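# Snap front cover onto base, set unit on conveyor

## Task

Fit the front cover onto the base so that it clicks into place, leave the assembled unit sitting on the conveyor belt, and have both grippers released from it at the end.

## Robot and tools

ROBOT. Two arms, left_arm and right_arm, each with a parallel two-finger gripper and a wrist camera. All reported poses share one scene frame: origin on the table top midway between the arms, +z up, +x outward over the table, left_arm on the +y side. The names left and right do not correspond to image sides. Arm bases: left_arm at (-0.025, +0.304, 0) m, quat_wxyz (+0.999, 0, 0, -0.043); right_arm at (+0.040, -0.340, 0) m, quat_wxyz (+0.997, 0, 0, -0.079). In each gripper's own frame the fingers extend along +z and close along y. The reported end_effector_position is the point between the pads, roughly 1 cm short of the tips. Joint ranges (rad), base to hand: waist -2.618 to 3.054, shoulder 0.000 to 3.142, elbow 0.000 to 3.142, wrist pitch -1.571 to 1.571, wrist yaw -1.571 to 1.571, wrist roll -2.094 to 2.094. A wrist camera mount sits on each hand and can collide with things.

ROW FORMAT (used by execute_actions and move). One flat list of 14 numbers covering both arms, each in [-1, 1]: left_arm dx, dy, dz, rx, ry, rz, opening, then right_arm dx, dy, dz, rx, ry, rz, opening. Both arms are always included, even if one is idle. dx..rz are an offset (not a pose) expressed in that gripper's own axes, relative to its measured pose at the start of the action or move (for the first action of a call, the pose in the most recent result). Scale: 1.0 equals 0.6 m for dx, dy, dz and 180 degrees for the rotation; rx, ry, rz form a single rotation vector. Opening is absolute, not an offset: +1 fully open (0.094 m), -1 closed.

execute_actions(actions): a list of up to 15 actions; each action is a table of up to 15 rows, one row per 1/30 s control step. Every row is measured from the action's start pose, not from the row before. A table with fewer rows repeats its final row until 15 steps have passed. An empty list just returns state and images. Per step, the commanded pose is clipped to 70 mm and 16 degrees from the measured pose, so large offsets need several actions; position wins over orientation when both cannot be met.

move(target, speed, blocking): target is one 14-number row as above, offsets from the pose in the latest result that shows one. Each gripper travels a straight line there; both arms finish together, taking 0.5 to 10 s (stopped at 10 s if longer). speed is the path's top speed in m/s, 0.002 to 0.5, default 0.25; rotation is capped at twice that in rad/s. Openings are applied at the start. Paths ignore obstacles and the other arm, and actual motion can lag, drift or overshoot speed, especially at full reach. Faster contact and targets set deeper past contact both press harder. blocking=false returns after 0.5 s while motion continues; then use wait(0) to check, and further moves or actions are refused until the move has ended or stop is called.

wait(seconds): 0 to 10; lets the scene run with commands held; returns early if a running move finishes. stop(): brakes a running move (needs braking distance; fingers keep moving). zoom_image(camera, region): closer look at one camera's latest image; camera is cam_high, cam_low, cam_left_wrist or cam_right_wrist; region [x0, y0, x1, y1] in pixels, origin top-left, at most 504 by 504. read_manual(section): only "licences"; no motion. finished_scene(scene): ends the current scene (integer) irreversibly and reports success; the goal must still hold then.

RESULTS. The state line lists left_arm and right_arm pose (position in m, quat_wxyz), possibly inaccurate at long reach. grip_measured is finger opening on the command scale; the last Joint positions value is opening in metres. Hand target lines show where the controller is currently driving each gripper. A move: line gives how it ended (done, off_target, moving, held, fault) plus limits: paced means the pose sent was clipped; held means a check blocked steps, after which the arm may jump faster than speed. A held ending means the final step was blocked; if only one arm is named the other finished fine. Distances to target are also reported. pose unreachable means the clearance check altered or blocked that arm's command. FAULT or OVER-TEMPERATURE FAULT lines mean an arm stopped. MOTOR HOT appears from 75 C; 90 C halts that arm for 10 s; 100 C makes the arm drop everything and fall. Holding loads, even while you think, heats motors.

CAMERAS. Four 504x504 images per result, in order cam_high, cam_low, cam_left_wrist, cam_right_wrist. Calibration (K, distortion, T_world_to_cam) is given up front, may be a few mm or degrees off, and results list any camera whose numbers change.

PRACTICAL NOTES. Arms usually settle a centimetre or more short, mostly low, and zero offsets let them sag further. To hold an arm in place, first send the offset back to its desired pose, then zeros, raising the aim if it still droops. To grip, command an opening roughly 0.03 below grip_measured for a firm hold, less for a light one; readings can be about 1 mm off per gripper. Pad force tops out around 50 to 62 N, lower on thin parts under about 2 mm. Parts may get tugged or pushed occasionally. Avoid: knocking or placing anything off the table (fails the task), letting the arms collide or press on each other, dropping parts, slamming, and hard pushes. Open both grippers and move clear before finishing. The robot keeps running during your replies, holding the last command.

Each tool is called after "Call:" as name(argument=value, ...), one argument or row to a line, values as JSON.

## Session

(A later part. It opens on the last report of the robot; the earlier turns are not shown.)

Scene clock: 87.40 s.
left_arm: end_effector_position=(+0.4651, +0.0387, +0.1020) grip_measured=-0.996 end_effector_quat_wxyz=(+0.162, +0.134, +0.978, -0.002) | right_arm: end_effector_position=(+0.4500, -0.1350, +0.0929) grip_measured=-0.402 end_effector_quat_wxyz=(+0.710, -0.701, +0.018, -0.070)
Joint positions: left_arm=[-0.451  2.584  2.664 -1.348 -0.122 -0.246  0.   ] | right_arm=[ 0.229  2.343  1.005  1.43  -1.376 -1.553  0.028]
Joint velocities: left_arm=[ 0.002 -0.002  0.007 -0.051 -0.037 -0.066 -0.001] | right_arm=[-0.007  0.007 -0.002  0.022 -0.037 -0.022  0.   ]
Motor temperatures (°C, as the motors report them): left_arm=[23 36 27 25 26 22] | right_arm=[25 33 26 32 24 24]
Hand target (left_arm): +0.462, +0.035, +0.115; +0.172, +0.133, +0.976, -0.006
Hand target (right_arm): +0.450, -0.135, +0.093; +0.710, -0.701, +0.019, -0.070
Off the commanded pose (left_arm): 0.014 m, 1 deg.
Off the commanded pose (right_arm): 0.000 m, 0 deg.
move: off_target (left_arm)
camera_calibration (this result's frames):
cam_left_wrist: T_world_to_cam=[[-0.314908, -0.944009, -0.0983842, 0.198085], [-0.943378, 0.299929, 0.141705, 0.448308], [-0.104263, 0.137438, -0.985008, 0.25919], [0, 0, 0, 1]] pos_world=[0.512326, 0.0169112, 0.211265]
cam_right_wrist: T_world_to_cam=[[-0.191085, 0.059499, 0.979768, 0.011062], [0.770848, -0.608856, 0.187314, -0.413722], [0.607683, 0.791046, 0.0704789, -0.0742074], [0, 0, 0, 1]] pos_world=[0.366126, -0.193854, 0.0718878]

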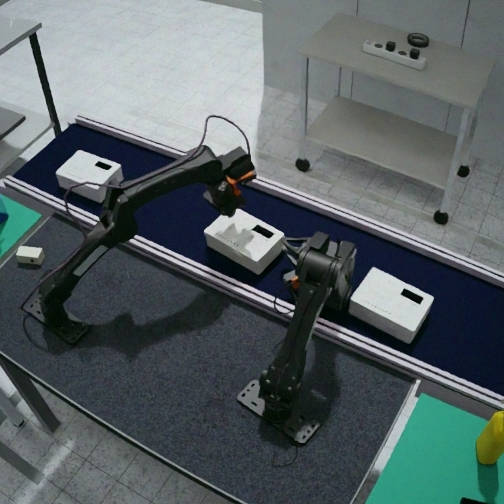

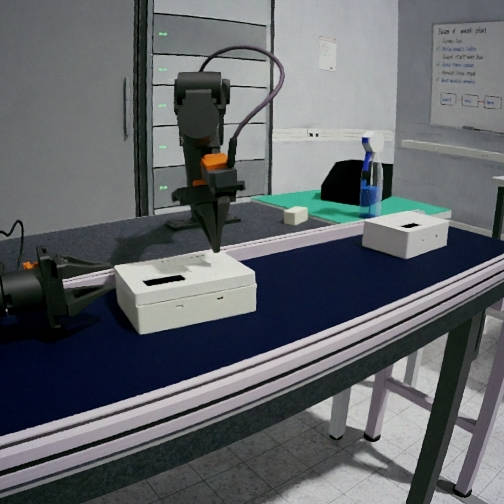

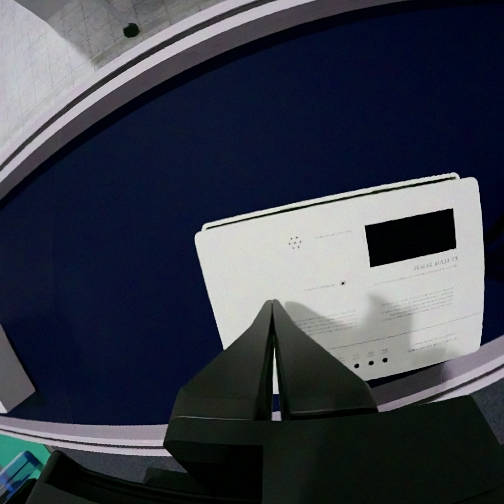

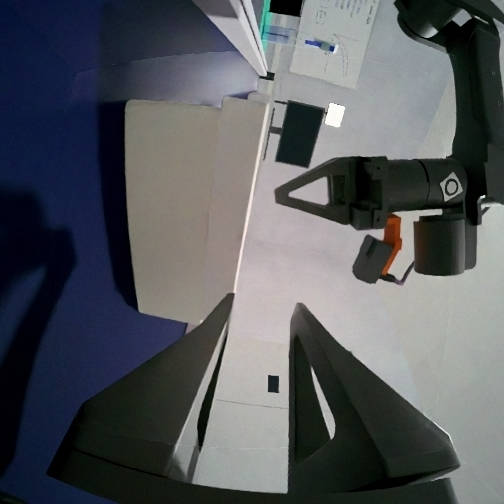

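Call:
move(
  target=[0.125,0,0,0,0,0,-1, 0.085,-0.015,0,0,0,0,1],
  speed=0.1,
)

Call:
move(
  target=[0,0,0.03,0,0,0,-1, 0,0,0.13,0,0,0,1],
  speed=0.08,
)

Call:
zoom_image(
  camera="cam_high",
  region=[150, 150, 350, 300],
)

Call:
zoom_image(
  camera="cam_low",
  region=[0, 200, 280, 350],
)

Scene clock: 89.53 s.
left_arm: end_effector_position=(+0.3952, +0.0640, +0.0795) grip_measured=-0.996 end_effector_quat_wxyz=(+0.150, +0.135, +0.979, +0.002) | right_arm: end_effector_position=(+0.4944, -0.1367, +0.1072) grip_measured=+1.000 end_effector_quat_wxyz=(+0.711, -0.698, +0.010, -0.078)
Joint positions: left_arm=[-0.482  2.155  1.83  -0.972 -0.128 -0.277  0.   ] | right_arm=[ 0.218  2.399  1.22   1.311 -1.387 -1.535  0.094]
Joint velocities: left_arm=[-0.002 -0.007  0.002 -0.007 -0.007 -0.081 -0.001] | right_arm=[-0.012 -0.007 -0.002 -0.11   0.022 -0.007  0.   ]
Motor temperatures (°C, as the motors report them): left_arm=[23 36 27 25 26 22] | right_arm=[25 33 26 32 24 24]
Hand target (left_arm): +0.397, +0.059, +0.079; +0.162, +0.134, +0.978, -0.002
Hand target (right_arm): +0.500, -0.141, +0.105; +0.711, -0.700, +0.018, -0.070
Off the commanded pose (left_arm): 0.006 m, 2 deg.
Off the commanded pose (right_arm): 0.007 m, 1 deg.
move: done
camera_calibration (this result's frames):
cam_left_wrist: T_world_to_cam=[[-0.31732, -0.942831, -0.101875, 0.198865], [-0.939702, 0.298168, 0.167501, 0.374551], [-0.127549, 0.148884, -0.980594, 0.234445], [0, 0, 0, 1]] pos_world=[0.444973, 0.0409115, 0.187417]
cam_right_wrist: T_world_to_cam=[[-0.21245, 0.0559819, 0.975567, 0.0161886], [0.766322, -0.609914, 0.201882, -0.451132], [0.606313, 0.790488, 0.086676, -0.101979], [0, 0, 0, 1]] pos_world=[0.410983, -0.195445, 0.0841214]

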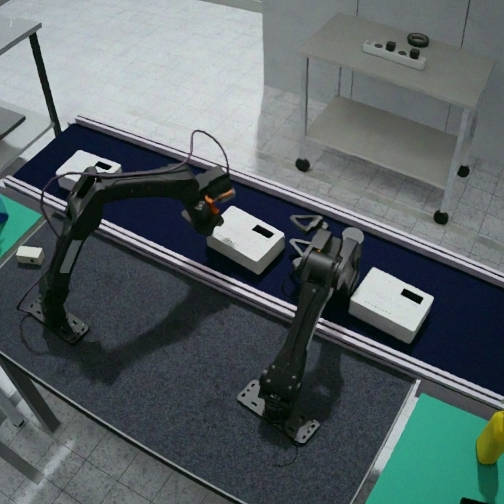

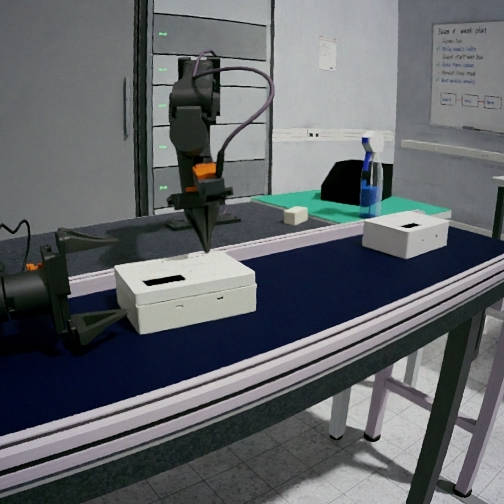

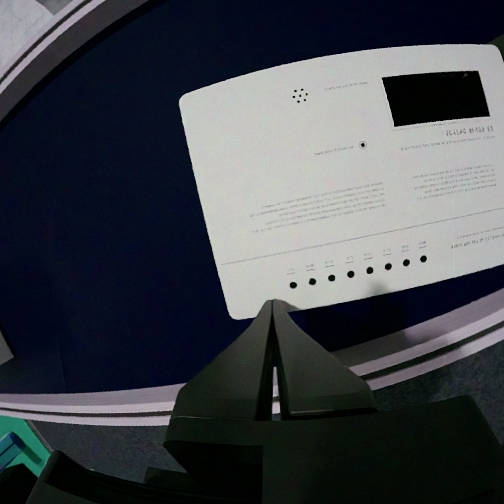

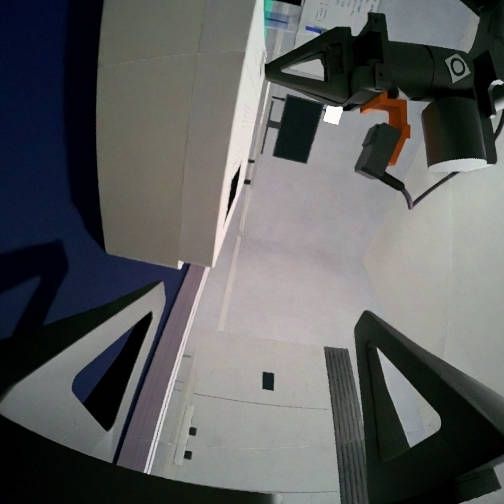

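Scene clock: 90.87 s.
left_arm: end_effector_position=(+0.3986, +0.0618, +0.0791) grip_measured=-0.996 end_effector_quat_wxyz=(+0.158, +0.134, +0.978, -0.001) | right_arm: end_effector_position=(+0.5038, -0.0712, +0.1117) grip_measured=+1.000 end_effector_quat_wxyz=(+0.712, -0.696, +0.013, -0.091)
Joint positions: left_arm=[-0.482  2.155  1.824 -0.948 -0.128 -0.277  0.   ] | right_arm=[ 0.365  2.413  1.292  1.212 -1.217 -1.594  0.094]
Joint velocities: left_arm=[-0.007 -0.002 -0.022 -0.081 -0.095 -0.022  0.001] | right_arm=[-0.002 -0.002 -0.007  0.022 -0.007  0.037  0.   ]
Motor temperatures (°C, as the motors report them): left_arm=[23 35 27 25 26 22] | right_arm=[25 33 26 32 24 24]
Hand target (left_arm): +0.400, +0.064, +0.063; +0.150, +0.135, +0.980, +0.002
Hand target (right_arm): +0.502, -0.059, +0.109; +0.712, -0.698, +0.011, -0.077
Off the commanded pose (left_arm): 0.017 m, 1 deg.
Off the commanded pose (right_arm): 0.012 m, 2 deg.
move: off_target (left_arm, right_arm)
camera_calibration (this result's frames):
cam_left_wrist: T_world_to_cam=[[-0.315843, -0.943771, -0.0976655, 0.196996], [-0.942057, 0.299668, 0.150758, 0.380625], [-0.113014, 0.139622, -0.983734, 0.229809], [0, 0, 0, 1]] pos_world=[0.446762, 0.0397717, 0.187929]
cam_right_wrist: T_world_to_cam=[[-0.226171, 0.0560394, 0.972474, 0.0173961], [0.749047, -0.628217, 0.210409, -0.412787], [0.622717, 0.776017, 0.100108, -0.170629], [0, 0, 0, 1]] pos_world=[0.419385, -0.127884, 0.0870183]

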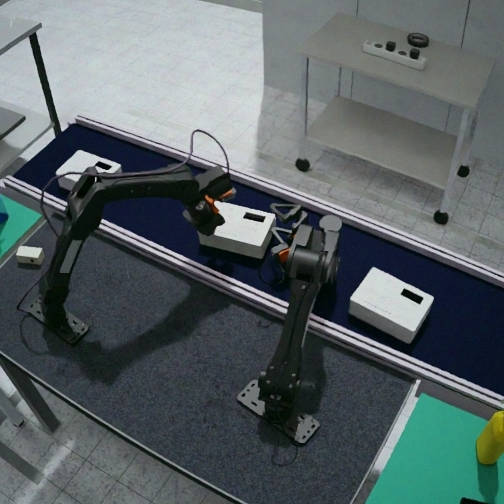

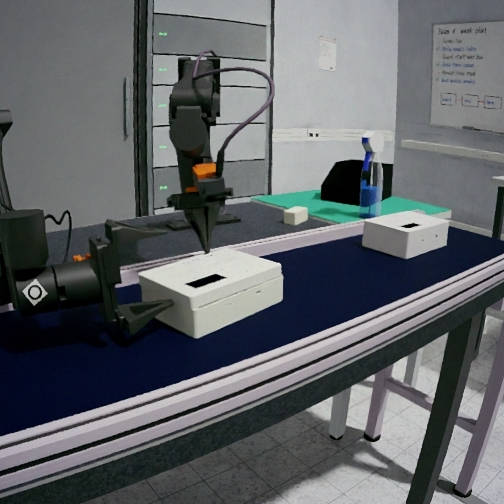

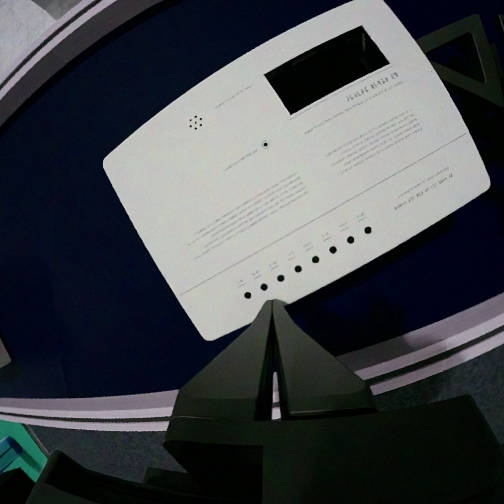

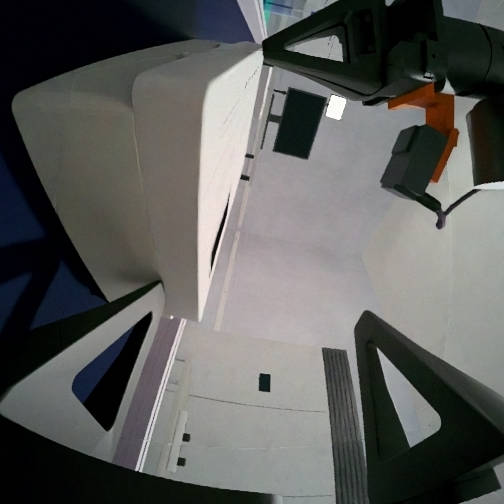

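Region (150, 150, 350, 300) of cam_high's 504x504 image, scaled by 2.520, with more detail than that image has; it fills the top 378 rows of this view, and the rest is white.

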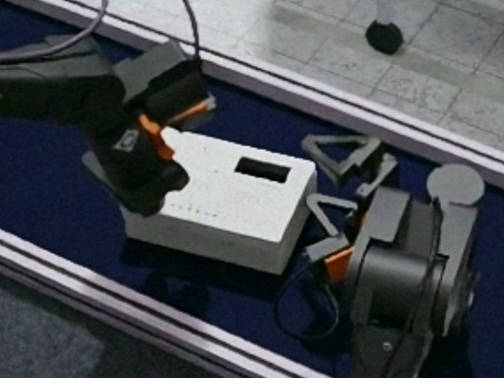

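Region (0, 200, 280, 350) of cam_low's 504x504 image, scaled by 1.800, with more detail than that image has; it fills the top 270 rows of this view, and the rest is white.

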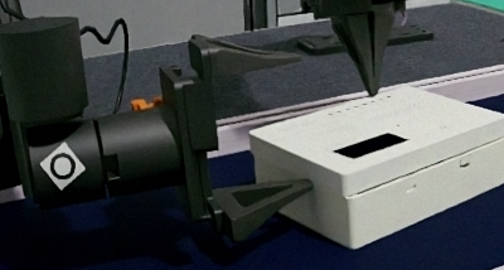

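Call:
move(
  target=[0,0,-0.1,0,0,0,-1, 0,0,-0.1,0,0,0,1],
  speed=0.1,
)

Call:
zoom_image(
  camera="cam_low",
  region=[120, 240, 300, 345],
)

Call:
zoom_image(
  camera="cam_high",
  region=[180, 190, 290, 270],
)

Scene clock: 92.20 s.
left_arm: end_effector_position=(+0.3819, +0.0663, +0.1258) grip_measured=-0.996 end_effector_quat_wxyz=(+0.151, +0.135, +0.979, +0.000) | right_arm: end_effector_position=(+0.5003, -0.1282, +0.1042) grip_measured=+1.000 end_effector_quat_wxyz=(+0.711, -0.697, +0.010, -0.098)
Joint positions: left_arm=[-0.493  2.096  1.921 -1.121 -0.128 -0.288  0.   ] | right_arm=[ 0.239  2.413  1.23   1.309 -1.338 -1.57   0.094]
Joint velocities: left_arm=[-0.002 -0.002 -0.007 -0.022 -0.066 -0.007  0.   ] | right_arm=[-0.007  0.007 -0.012 -0.037  0.037 -0.095  0.   ]
Motor temperatures (°C, as the motors report them): left_arm=[23 35 27 25 26 22] | right_arm=[25 33 26 32 24 24]
Hand target (left_arm): +0.380, +0.063, +0.136; +0.158, +0.134, +0.978, -0.002
Hand target (right_arm): +0.496, -0.131, +0.110; +0.712, -0.697, +0.012, -0.091
Off the commanded pose (left_arm): 0.011 m, 1 deg.
Off the commanded pose (right_arm): 0.008 m, 1 deg.
move: off_target (left_arm)
camera_calibration (this result's frames):
cam_left_wrist: T_world_to_cam=[[-0.317737, -0.943061, -0.0983869, 0.20126], [-0.939642, 0.299285, 0.165834, 0.353714], [-0.126946, 0.14514, -0.981233, 0.277829], [0, 0, 0, 1]] pos_world=[0.431582, 0.0436155, 0.233758]
cam_right_wrist: T_world_to_cam=[[-0.238601, 0.0614955, 0.969169, 0.0343358], [0.742619, -0.631532, 0.222898, -0.44298], [0.625768, 0.772907, 0.105017, -0.125935], [0, 0, 0, 1]] pos_world=[0.415964, -0.184532, 0.0786877]

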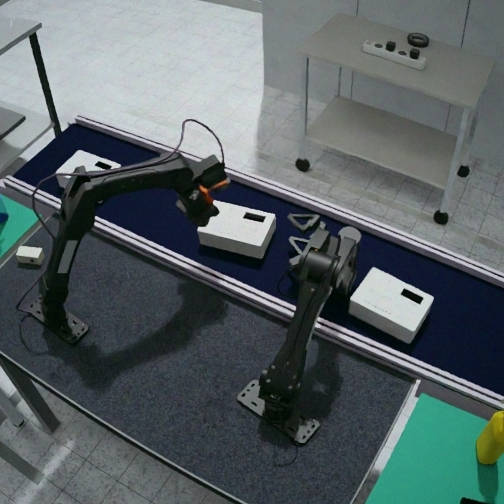

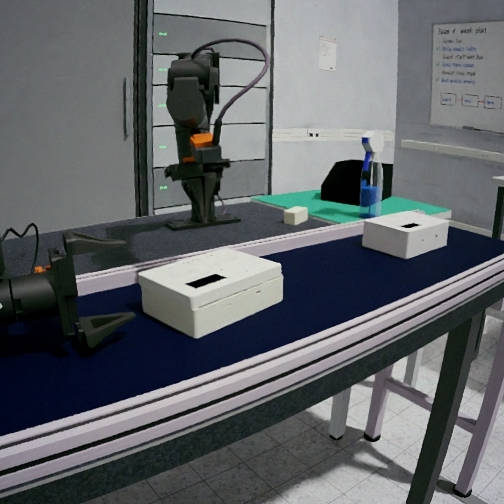

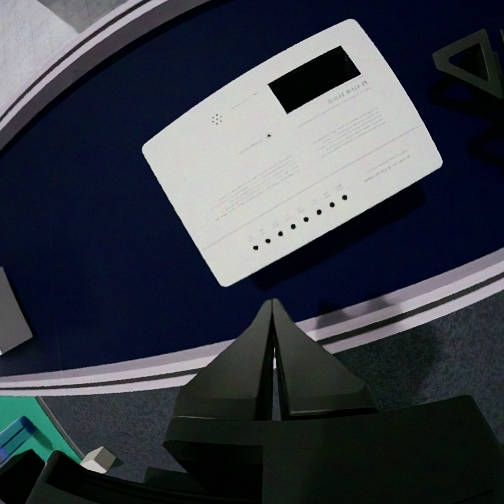

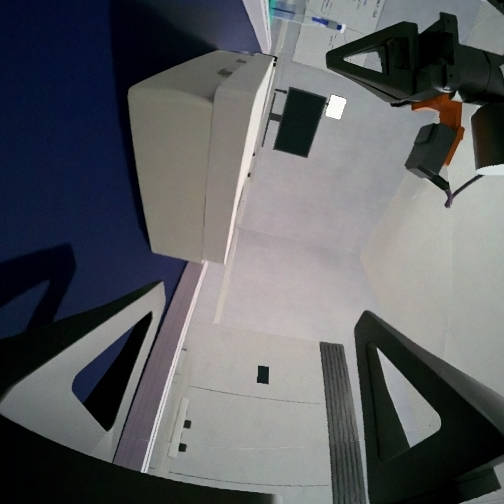

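Region (120, 240, 300, 345) of cam_low's 504x504 image, scaled by 2.800, with more detail than that image has; it fills the top 294 rows of this view, and the rest is white.

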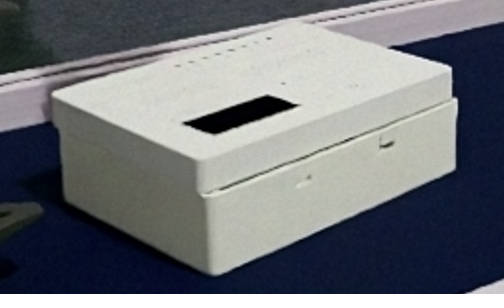

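Region (180, 190, 290, 270) of cam_high's 504x504 image, scaled by 4.582, with more detail than that image has; it fills the top 367 rows of this view, and the rest is white.

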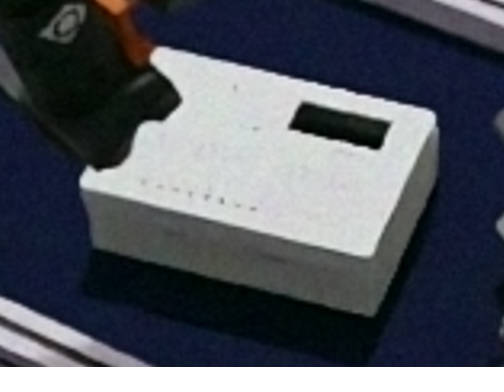

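Call:
move(
  target=[-0.066,0.121,0.026,0,0,0,-1, -0.035,-0.008,0,0,0,0,0.55],
  speed=0.1,
)

Call:
move(
  target=[0.035,-0.005,0.111,0,0,0,-1, 0,0,0.07,0,0,0,0.55],
  speed=0.06,
)

Call:
zoom_image(
  camera="cam_low",
  region=[60, 200, 340, 350],
)

Call:
zoom_image(
  camera="cam_high",
  region=[150, 150, 350, 300],
)

Scene clock: 94.37 s.
left_arm: end_effector_position=(+0.4420, +0.1266, +0.1242) grip_measured=-0.996 end_effector_quat_wxyz=(+0.154, +0.131, +0.979, +0.004) | right_arm: end_effector_position=(+0.4832, -0.1295, +0.1012) grip_measured=+0.552 end_effector_quat_wxyz=(+0.710, -0.697, +0.012, -0.095)
Joint positions: left_arm=[-0.31   2.206  2.084 -1.152 -0.087 -0.116  0.   ] | right_arm=[ 0.239  2.383  1.144  1.356 -1.339 -1.573  0.073]
Joint velocities: left_arm=[ 0.012 -0.007  0.007  0.007 -0.007  0.022  0.   ] | right_arm=[-0.027  0.017  0.007 -0.022 -0.007  0.037 -0.001]
Motor temperatures (°C, as the motors report them): left_arm=[23 35 27 25 26 22] | right_arm=[25 33 26 32 24 24]
Hand target (left_arm): +0.443, +0.126, +0.126; +0.152, +0.135, +0.979, +0.000
Hand target (right_arm): +0.479, -0.125, +0.106; +0.711, -0.697, +0.010, -0.097
Off the commanded pose (left_arm): 0.002 m, 1 deg.
Off the commanded pose (right_arm): 0.008 m, 0 deg.
move: done
camera_calibration (this result's frames):
cam_left_wrist: T_world_to_cam=[[-0.309214, -0.945058, -0.106072, 0.274544], [-0.943392, 0.290755, 0.159604, 0.395974], [-0.119994, 0.14942, -0.981466, 0.271546], [0, 0, 0, 1]] pos_world=[0.491035, 0.103755, 0.232436]
cam_right_wrist: T_world_to_cam=[[-0.232363, 0.0624355, 0.970623, 0.030248], [0.744487, -0.630765, 0.218801, -0.430846], [0.625896, 0.773458, 0.100084, -0.113377], [0, 0, 0, 1]] pos_world=[0.39875, -0.185959, 0.0762572]

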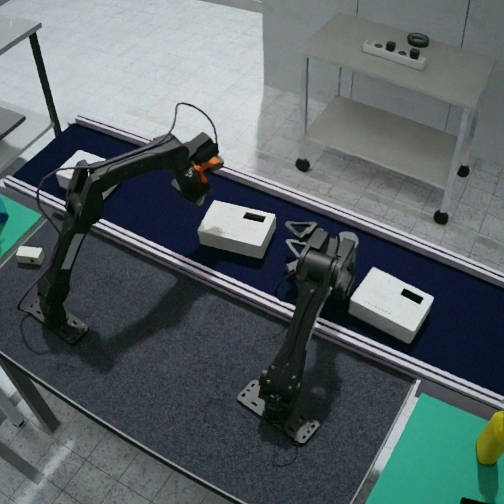

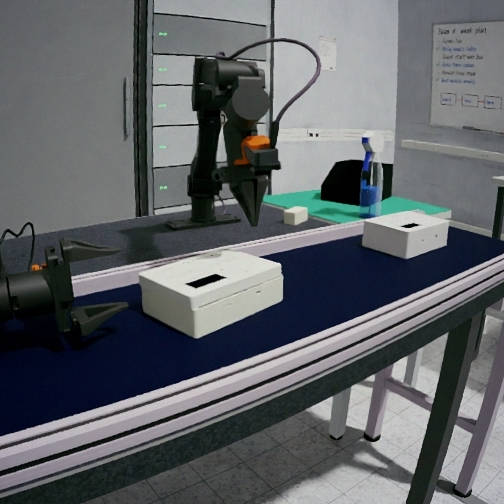

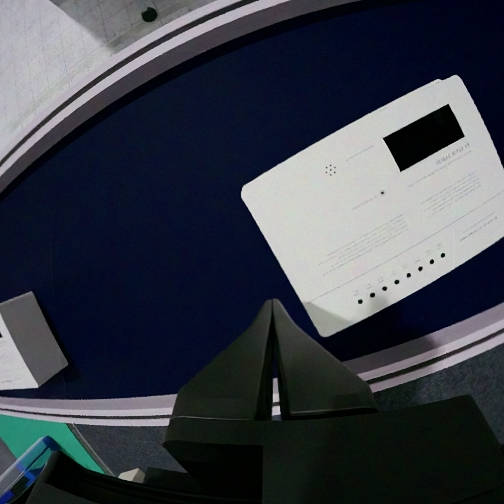

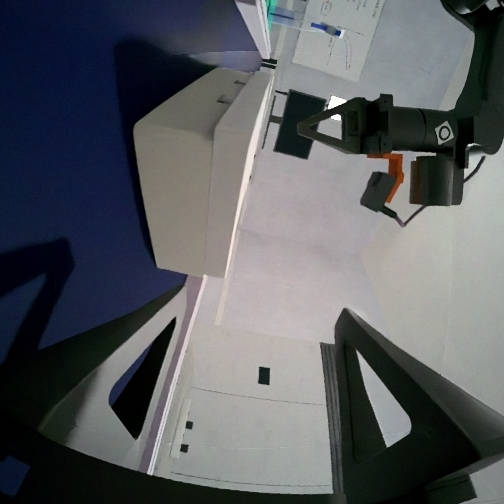

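Scene clock: 95.97 s.
left_arm: end_effector_position=(+0.4384, +0.1281, +0.0563) grip_measured=-0.996 end_effector_quat_wxyz=(+0.148, +0.131, +0.980, +0.006) | right_arm: end_effector_position=(+0.4835, -0.0929, +0.1043) grip_measured=+0.552 end_effector_quat_wxyz=(+0.711, -0.696, +0.007, -0.097)
Joint positions: left_arm=[-0.31   2.206  1.818 -0.898 -0.087 -0.116  0.   ] | right_arm=[ 0.325  2.383  1.169  1.313 -1.257 -1.602  0.073]
Joint velocities: left_arm=[-0.002 -0.002  0.002 -0.007 -0.037 -0.051 -0.   ] | right_arm=[-0.017 -0.017  0.002  0.037 -0.037 -0.037 -0.   ]
Motor temperatures (°C, as the motors report them): left_arm=[23 35 27 25 26 22] | right_arm=[25 33 26 32 24 24]
Hand target (left_arm): +0.442, +0.128, +0.054; +0.154, +0.131, +0.979, +0.004
Hand target (right_arm): +0.489, -0.088, +0.103; +0.711, -0.697, +0.012, -0.095
Off the commanded pose (left_arm): 0.004 m, 1 deg.
Off the commanded pose (right_arm): 0.008 m, 1 deg.
move: done
camera_calibration (this result's frames):
cam_left_wrist: T_world_to_cam=[[-0.310452, -0.944542, -0.107052, 0.268189], [-0.941466, 0.289951, 0.17196, 0.401486], [-0.131384, 0.154172, -0.97927, 0.208547], [0, 0, 0, 1]] pos_world=[0.488645, 0.104752, 0.163894]
cam_right_wrist: T_world_to_cam=[[-0.242857, 0.0591615, 0.968256, 0.0300207], [0.744797, -0.628146, 0.22519, -0.409175], [0.621529, 0.775843, 0.108486, -0.140682], [0, 0, 0, 1]] pos_world=[0.399481, -0.14965, 0.0783362]

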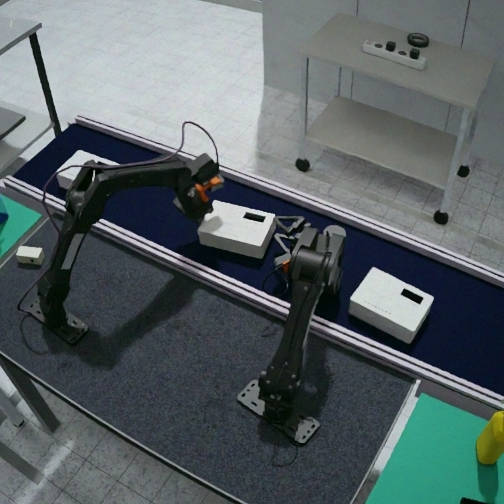

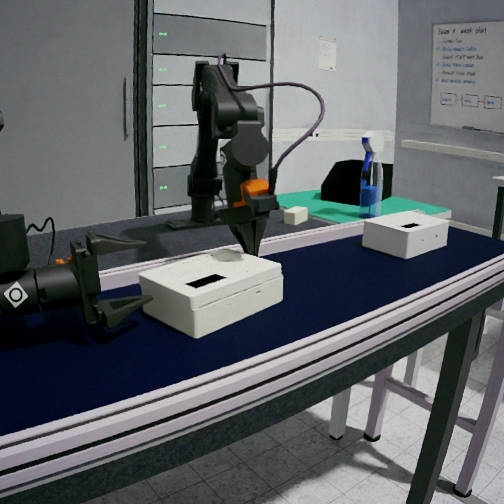

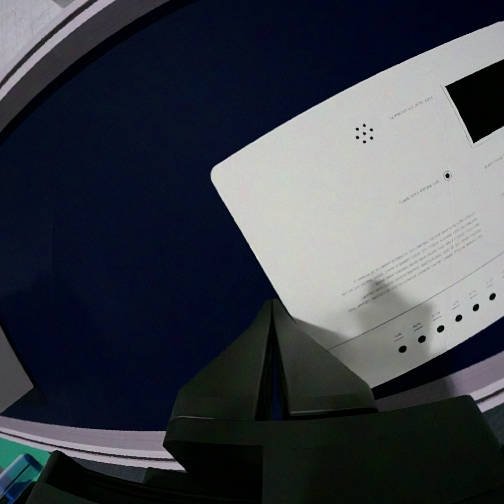

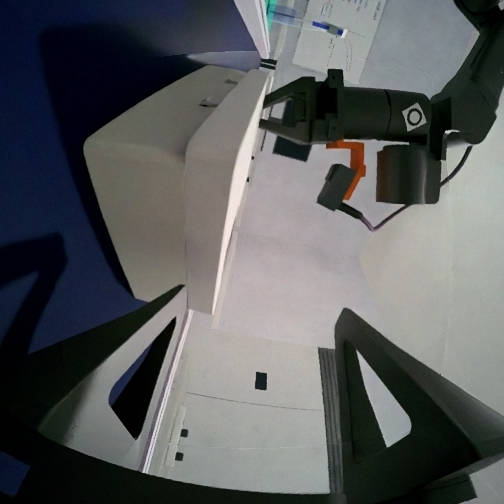

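Region (60, 200, 340, 350) of cam_low's 504x504 image, scaled by 1.800, with more detail than that image has; it fills the top 270 rows of this view, and the rest is white.

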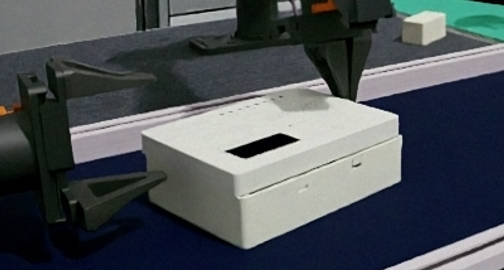

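Region (150, 150, 350, 300) of cam_high's 504x504 image, scaled by 2.520, with more detail than that image has; it fills the top 378 rows of this view, and the rest is white.

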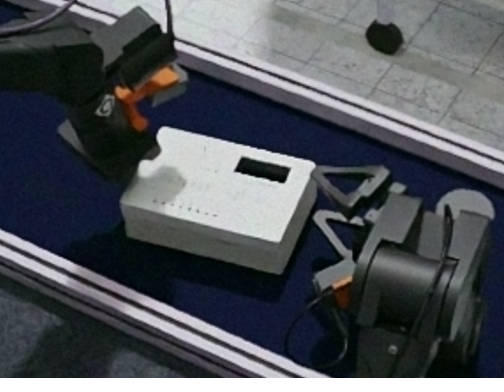

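Call:
move(
  target=[0,0,0,0,0,0,-1, 0,0,0,0,0,0,0.3],
)

Call:
move(
  target=[0,-0.01,0,0,0,0,-1, 0,0,0.04,0,0,0,0.3],
  speed=0.03,
)

Call:
zoom_image(
  camera="cam_low",
  region=[60, 200, 340, 350],
)

Scene clock: 96.90 s.
left_arm: end_effector_position=(+0.4385, +0.1281, +0.0563) grip_measured=-0.996 end_effector_quat_wxyz=(+0.148, +0.131, +0.980, +0.006) | right_arm: end_effector_position=(+0.4836, -0.0930, +0.1042) grip_measured=+0.302 end_effector_quat_wxyz=(+0.711, -0.696, +0.007, -0.097)
Joint positions: left_arm=[-0.31   2.206  1.818 -0.898 -0.087 -0.116  0.   ] | right_arm=[ 0.325  2.383  1.169  1.312 -1.257 -1.602  0.061]
Joint velocities: left_arm=[ 0.002 -0.007  0.012 -0.022 -0.022  0.007  0.   ] | right_arm=[-0.027 -0.007 -0.017  0.022 -0.037  0.095  0.   ]
Motor temperatures (°C, as the motors report them): left_arm=[23 35 27 25 26 22] | right_arm=[25 33 26 32 24 24]
Hand target (left_arm): +0.438, +0.128, +0.056; +0.148, +0.131, +0.980, +0.006
Hand target (right_arm): +0.483, -0.093, +0.104; +0.711, -0.696, +0.007, -0.097
Off the commanded pose (left_arm): 0.000 m, 0 deg.
Off the commanded pose (right_arm): 0.000 m, 0 deg.
move: done
camera_calibration (this result's frames):
cam_left_wrist: T_world_to_cam=[[-0.310414, -0.944558, -0.107023, 0.268168], [-0.941526, 0.289977, 0.171586, 0.401615], [-0.131039, 0.154028, -0.979339, 0.208461], [0, 0, 0, 1]] pos_world=[0.48869, 0.104733, 0.163942]
cam_right_wrist: T_world_to_cam=[[-0.242436, 0.0594521, 0.968344, 0.0299504], [0.7444, -0.628696, 0.224968, -0.409111], [0.622169, 0.775376, 0.108162, -0.141067], [0, 0, 0, 1]] pos_world=[0.39957, -0.149607, 0.0782925]

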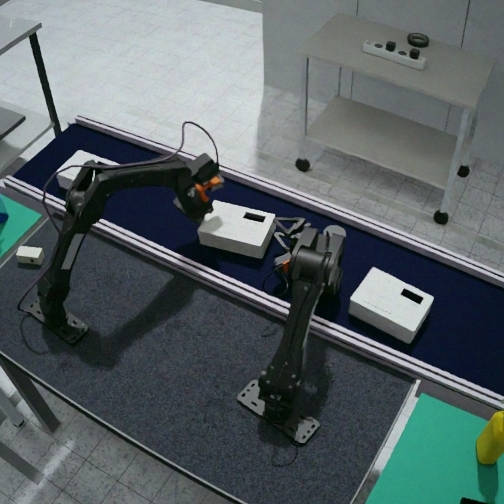

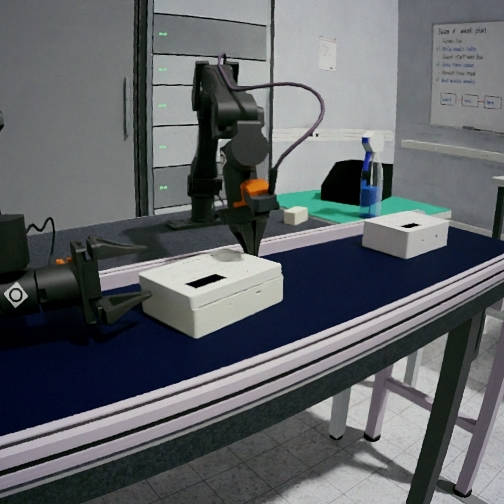

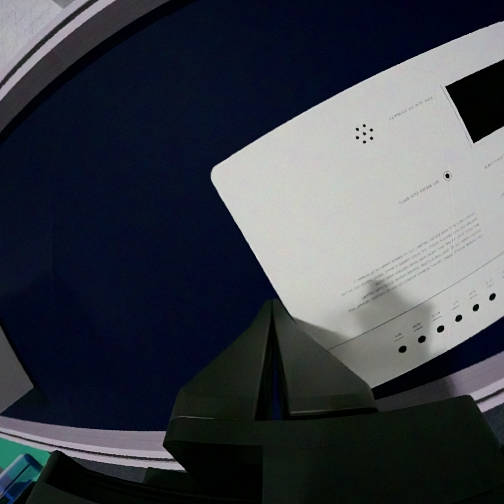

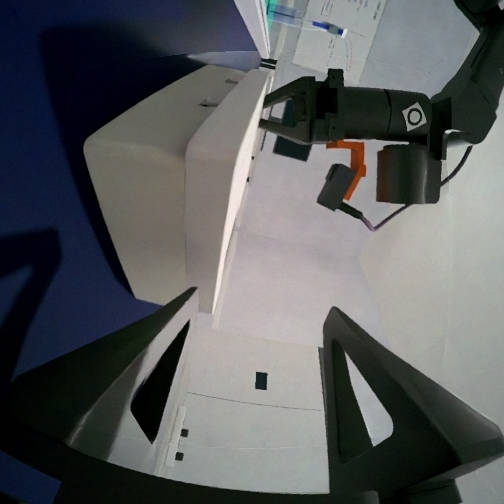

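Scene clock: 97.93 s.
left_arm: end_effector_position=(+0.4385, +0.1281, +0.0563) grip_measured=-0.996 end_effector_quat_wxyz=(+0.149, +0.129, +0.980, +0.005) | right_arm: end_effector_position=(+0.4800, -0.0761, +0.1036) grip_measured=+0.302 end_effector_quat_wxyz=(+0.711, -0.696, +0.007, -0.096)
Joint positions: left_arm=[-0.31   2.206  1.818 -0.898 -0.087 -0.121  0.   ] | right_arm=[ 0.365  2.383  1.169  1.303 -1.219 -1.612  0.061]
Joint velocities: left_arm=[-0.002 -0.012  0.002 -0.022  0.007  0.007 -0.   ] | right_arm=[ 0.002  0.012 -0.002 -0.066  0.037 -0.066 -0.   ]
Motor temperatures (°C, as the motors report them): left_arm=[23 35 27 25 26 22] | right_arm=[25 33 26 32 24 24]
Hand target (left_arm): +0.437, +0.122, +0.056; +0.148, +0.131, +0.980, +0.006
Hand target (right_arm): +0.486, -0.069, +0.105; +0.712, -0.696, +0.008, -0.097
Off the commanded pose (left_arm): 0.006 m, 0 deg.
Off the commanded pose (right_arm): 0.010 m, 0 deg.
move: done
camera_calibration (this result's frames):
cam_left_wrist: T_world_to_cam=[[-0.306175, -0.946046, -0.10608, 0.266515], [-0.942819, 0.285925, 0.171285, 0.402722], [-0.131713, 0.152458, -0.979494, 0.208965], [0, 0, 0, 1]] pos_world=[0.488817, 0.105129, 0.163972]
cam_right_wrist: T_world_to_cam=[[-0.242369, 0.0584208, 0.968424, 0.0285086], [0.746048, -0.626895, 0.224533, -0.396288], [0.620217, 0.77691, 0.108355, -0.150835], [0, 0, 0, 1]] pos_world=[0.39611, -0.132911, 0.077715]

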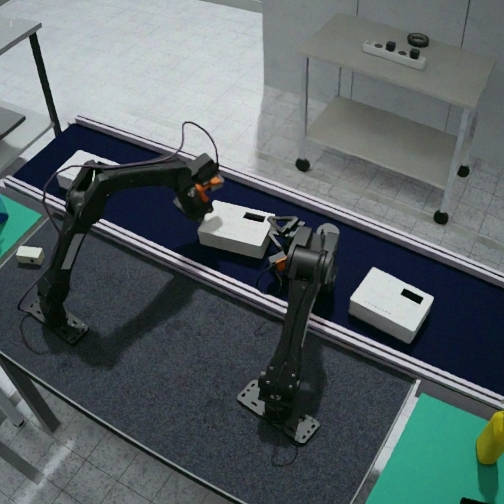

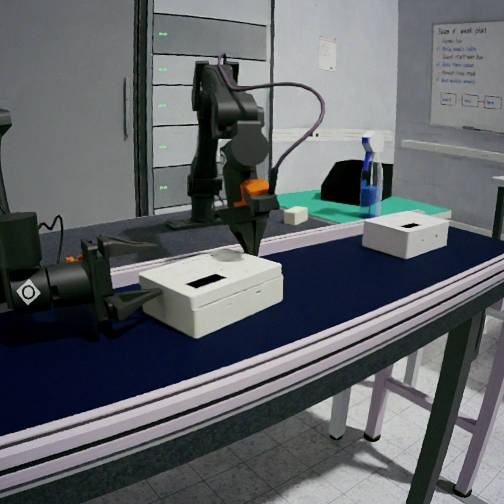

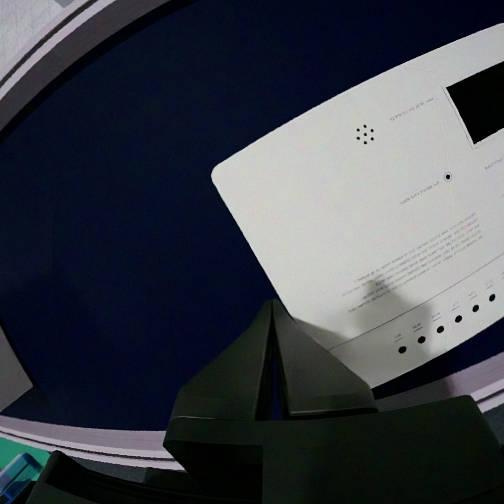

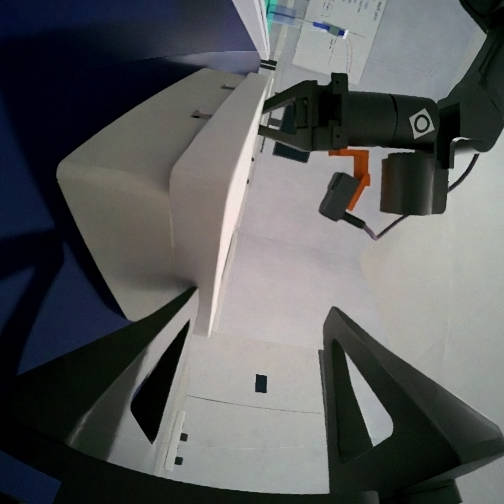

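Region (60, 200, 340, 350) of cam_low's 504x504 image, scaled by 1.800, with more detail than that image has; it fills the top 270 rows of this view, and the rest is white.

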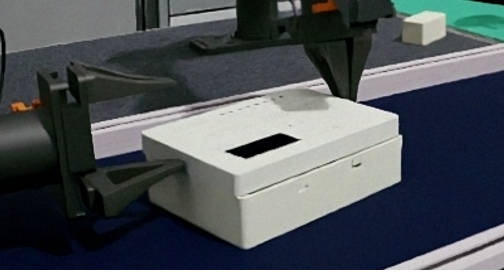

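Just touching. Push a bit more.

Call:
move(
  target=[0,-0.012,0,0,0,0,-1, 0,0,0.025,0,0,0,0.3],
  speed=0.03,
)

Call:
zoom_image(
  camera="cam_low",
  region=[120, 240, 300, 345],
)

Scene clock: 100.30 s.
left_arm: end_effector_position=(+0.4385, +0.1297, +0.0563) grip_measured=-0.996 end_effector_quat_wxyz=(+0.148, +0.125, +0.981, +0.009) | right_arm: end_effector_position=(+0.4821, -0.0735, +0.1037) grip_measured=+0.302 end_effector_quat_wxyz=(+0.711, -0.696, +0.011, -0.103)
Joint positions: left_arm=[-0.31   2.206  1.818 -0.9   -0.096 -0.128  0.   ] | right_arm=[ 0.372  2.383  1.169  1.301 -1.196 -1.617  0.061]
Joint velocities: left_arm=[-0.012 -0.002 -0.002 -0.051 -0.11  -0.051 -0.   ] | right_arm=[ 0.002 -0.002 -0.017 -0.022 -0.022 -0.022 -0.   ]
Motor temperatures (°C, as the motors report them): left_arm=[23 35 28 25 26 22] | right_arm=[25 33 26 32 24 24]
Hand target (left_arm): +0.437, +0.121, +0.056; +0.148, +0.129, +0.980, +0.006
Hand target (right_arm): +0.481, -0.061, +0.104; +0.712, -0.696, +0.007, -0.096
Off the commanded pose (left_arm): 0.009 m, 1 deg.
Off the commanded pose (right_arm): 0.012 m, 1 deg.
move: off_target (right_arm)
camera_calibration (this result's frames):
cam_left_wrist: T_world_to_cam=[[-0.297293, -0.948172, -0.112191, 0.264761], [-0.945569, 0.276096, 0.17225, 0.404729], [-0.132347, 0.157293, -0.978643, 0.208302], [0, 0, 0, 1]] pos_world=[0.488979, 0.10653, 0.163842]
cam_right_wrist: T_world_to_cam=[[-0.244682, 0.0615485, 0.967648, 0.0302139], [0.735335, -0.638711, 0.226564, -0.392185], [0.631992, 0.766981, 0.111022, -0.16084], [0, 0, 0, 1]] pos_world=[0.39743, -0.128991, 0.0774755]

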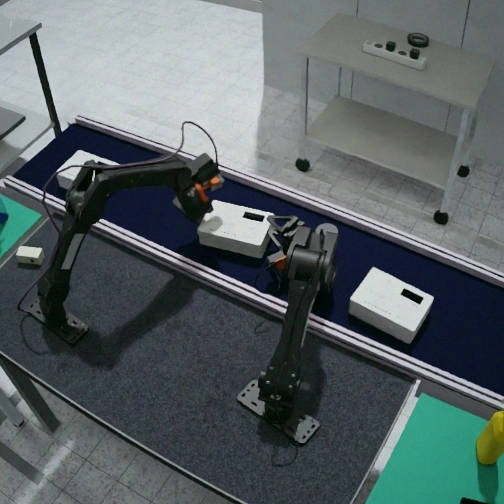

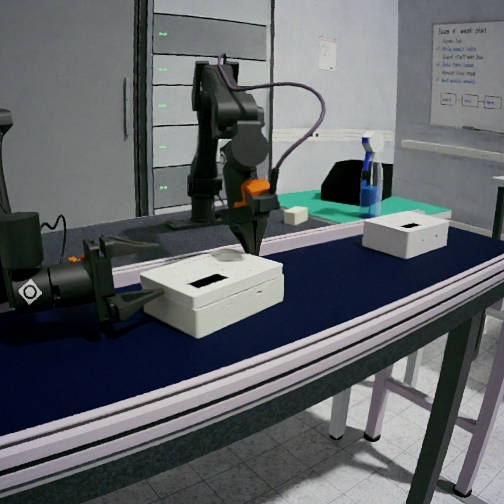

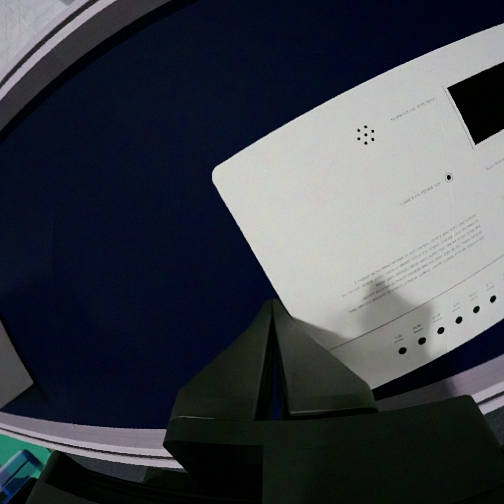

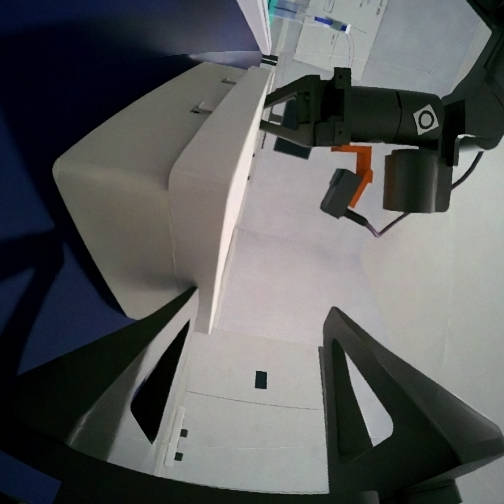

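Region (120, 240, 300, 345) of cam_low's 504x504 image, scaled by 2.800, with more detail than that image has; it fills the top 294 rows of this view, and the rest is white.

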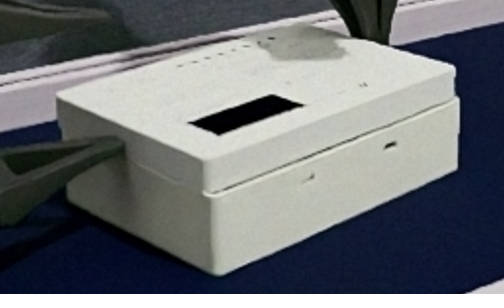

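Call:
move(
  target=[0,0.03,-0.08,0,0,0,-1, 0,0,0.012,0,0,0,0.3],
  speed=0.06,
)

Call:
zoom_image(
  camera="cam_low",
  region=[120, 240, 300, 345],
)

Scene clock: 101.93 s.
left_arm: end_effector_position=(+0.4265, +0.1451, +0.0897) grip_measured=-0.996 end_effector_quat_wxyz=(+0.139, +0.126, +0.982, +0.015) | right_arm: end_effector_position=(+0.4825, -0.0734, +0.1037) grip_measured=+0.302 end_effector_quat_wxyz=(+0.711, -0.695, +0.011, -0.105)
Joint positions: left_arm=[-0.291  2.14   1.852 -1.019 -0.097 -0.107  0.   ] | right_arm=[ 0.373  2.383  1.169  1.301 -1.193 -1.619  0.061]
Joint velocities: left_arm=[-0.007 -0.002 -0.012 -0.051 -0.007 -0.11  -0.   ] | right_arm=[-0.017  0.007 -0.007  0.022  0.007 -0.007  0.   ]
Motor temperatures (°C, as the motors report them): left_arm=[23 35 28 25 26 22] | right_arm=[25 33 26 32 24 24]
Hand target (left_arm): +0.429, +0.147, +0.104; +0.149, +0.125, +0.981, +0.009
Hand target (right_arm): +0.483, -0.066, +0.104; +0.711, -0.695, +0.011, -0.103
Off the commanded pose (left_arm): 0.014 m, 1 deg.
Off the commanded pose (right_arm): 0.007 m, 0 deg.
move: off_target (left_arm)
camera_calibration (this result's frames):
cam_left_wrist: T_world_to_cam=[[-0.300029, -0.946262, -0.120706, 0.281115], [-0.94214, 0.274106, 0.192975, 0.380328], [-0.149518, 0.17162, -0.973751, 0.241784], [0, 0, 0, 1]] pos_world=[0.478815, 0.120264, 0.195976]
cam_right_wrist: T_world_to_cam=[[-0.246309, 0.0621966, 0.967194, 0.0311401], [0.733422, -0.640412, 0.227958, -0.391751], [0.633581, 0.765509, 0.112123, -0.162135], [0, 0, 0, 1]] pos_world=[0.397714, -0.128703, 0.0773634]

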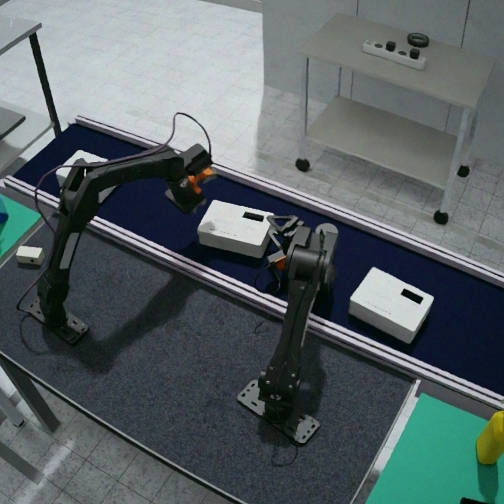

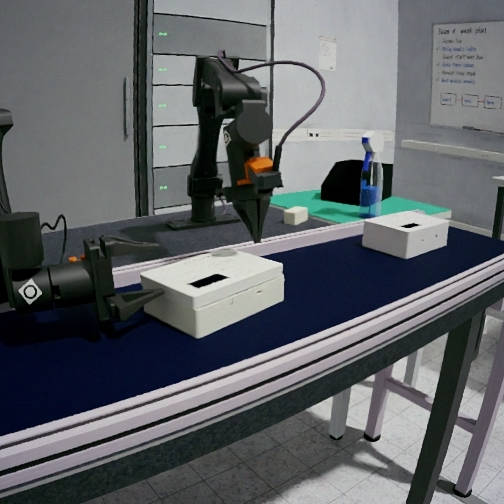

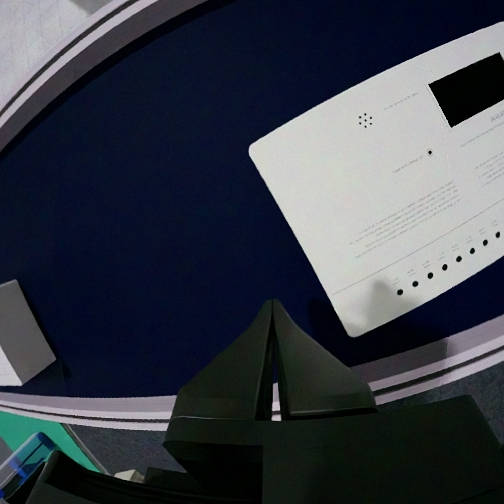

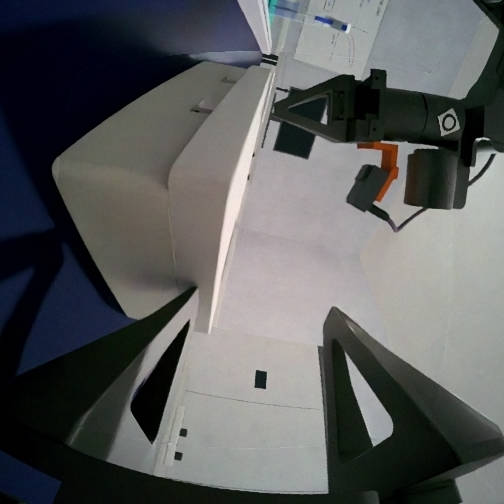

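Region (120, 240, 300, 345) of cam_low's 504x504 image, scaled by 2.800, with more detail than that image has; it fills the top 294 rows of this view, and the rest is white.

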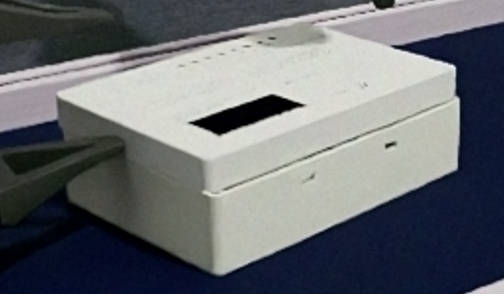

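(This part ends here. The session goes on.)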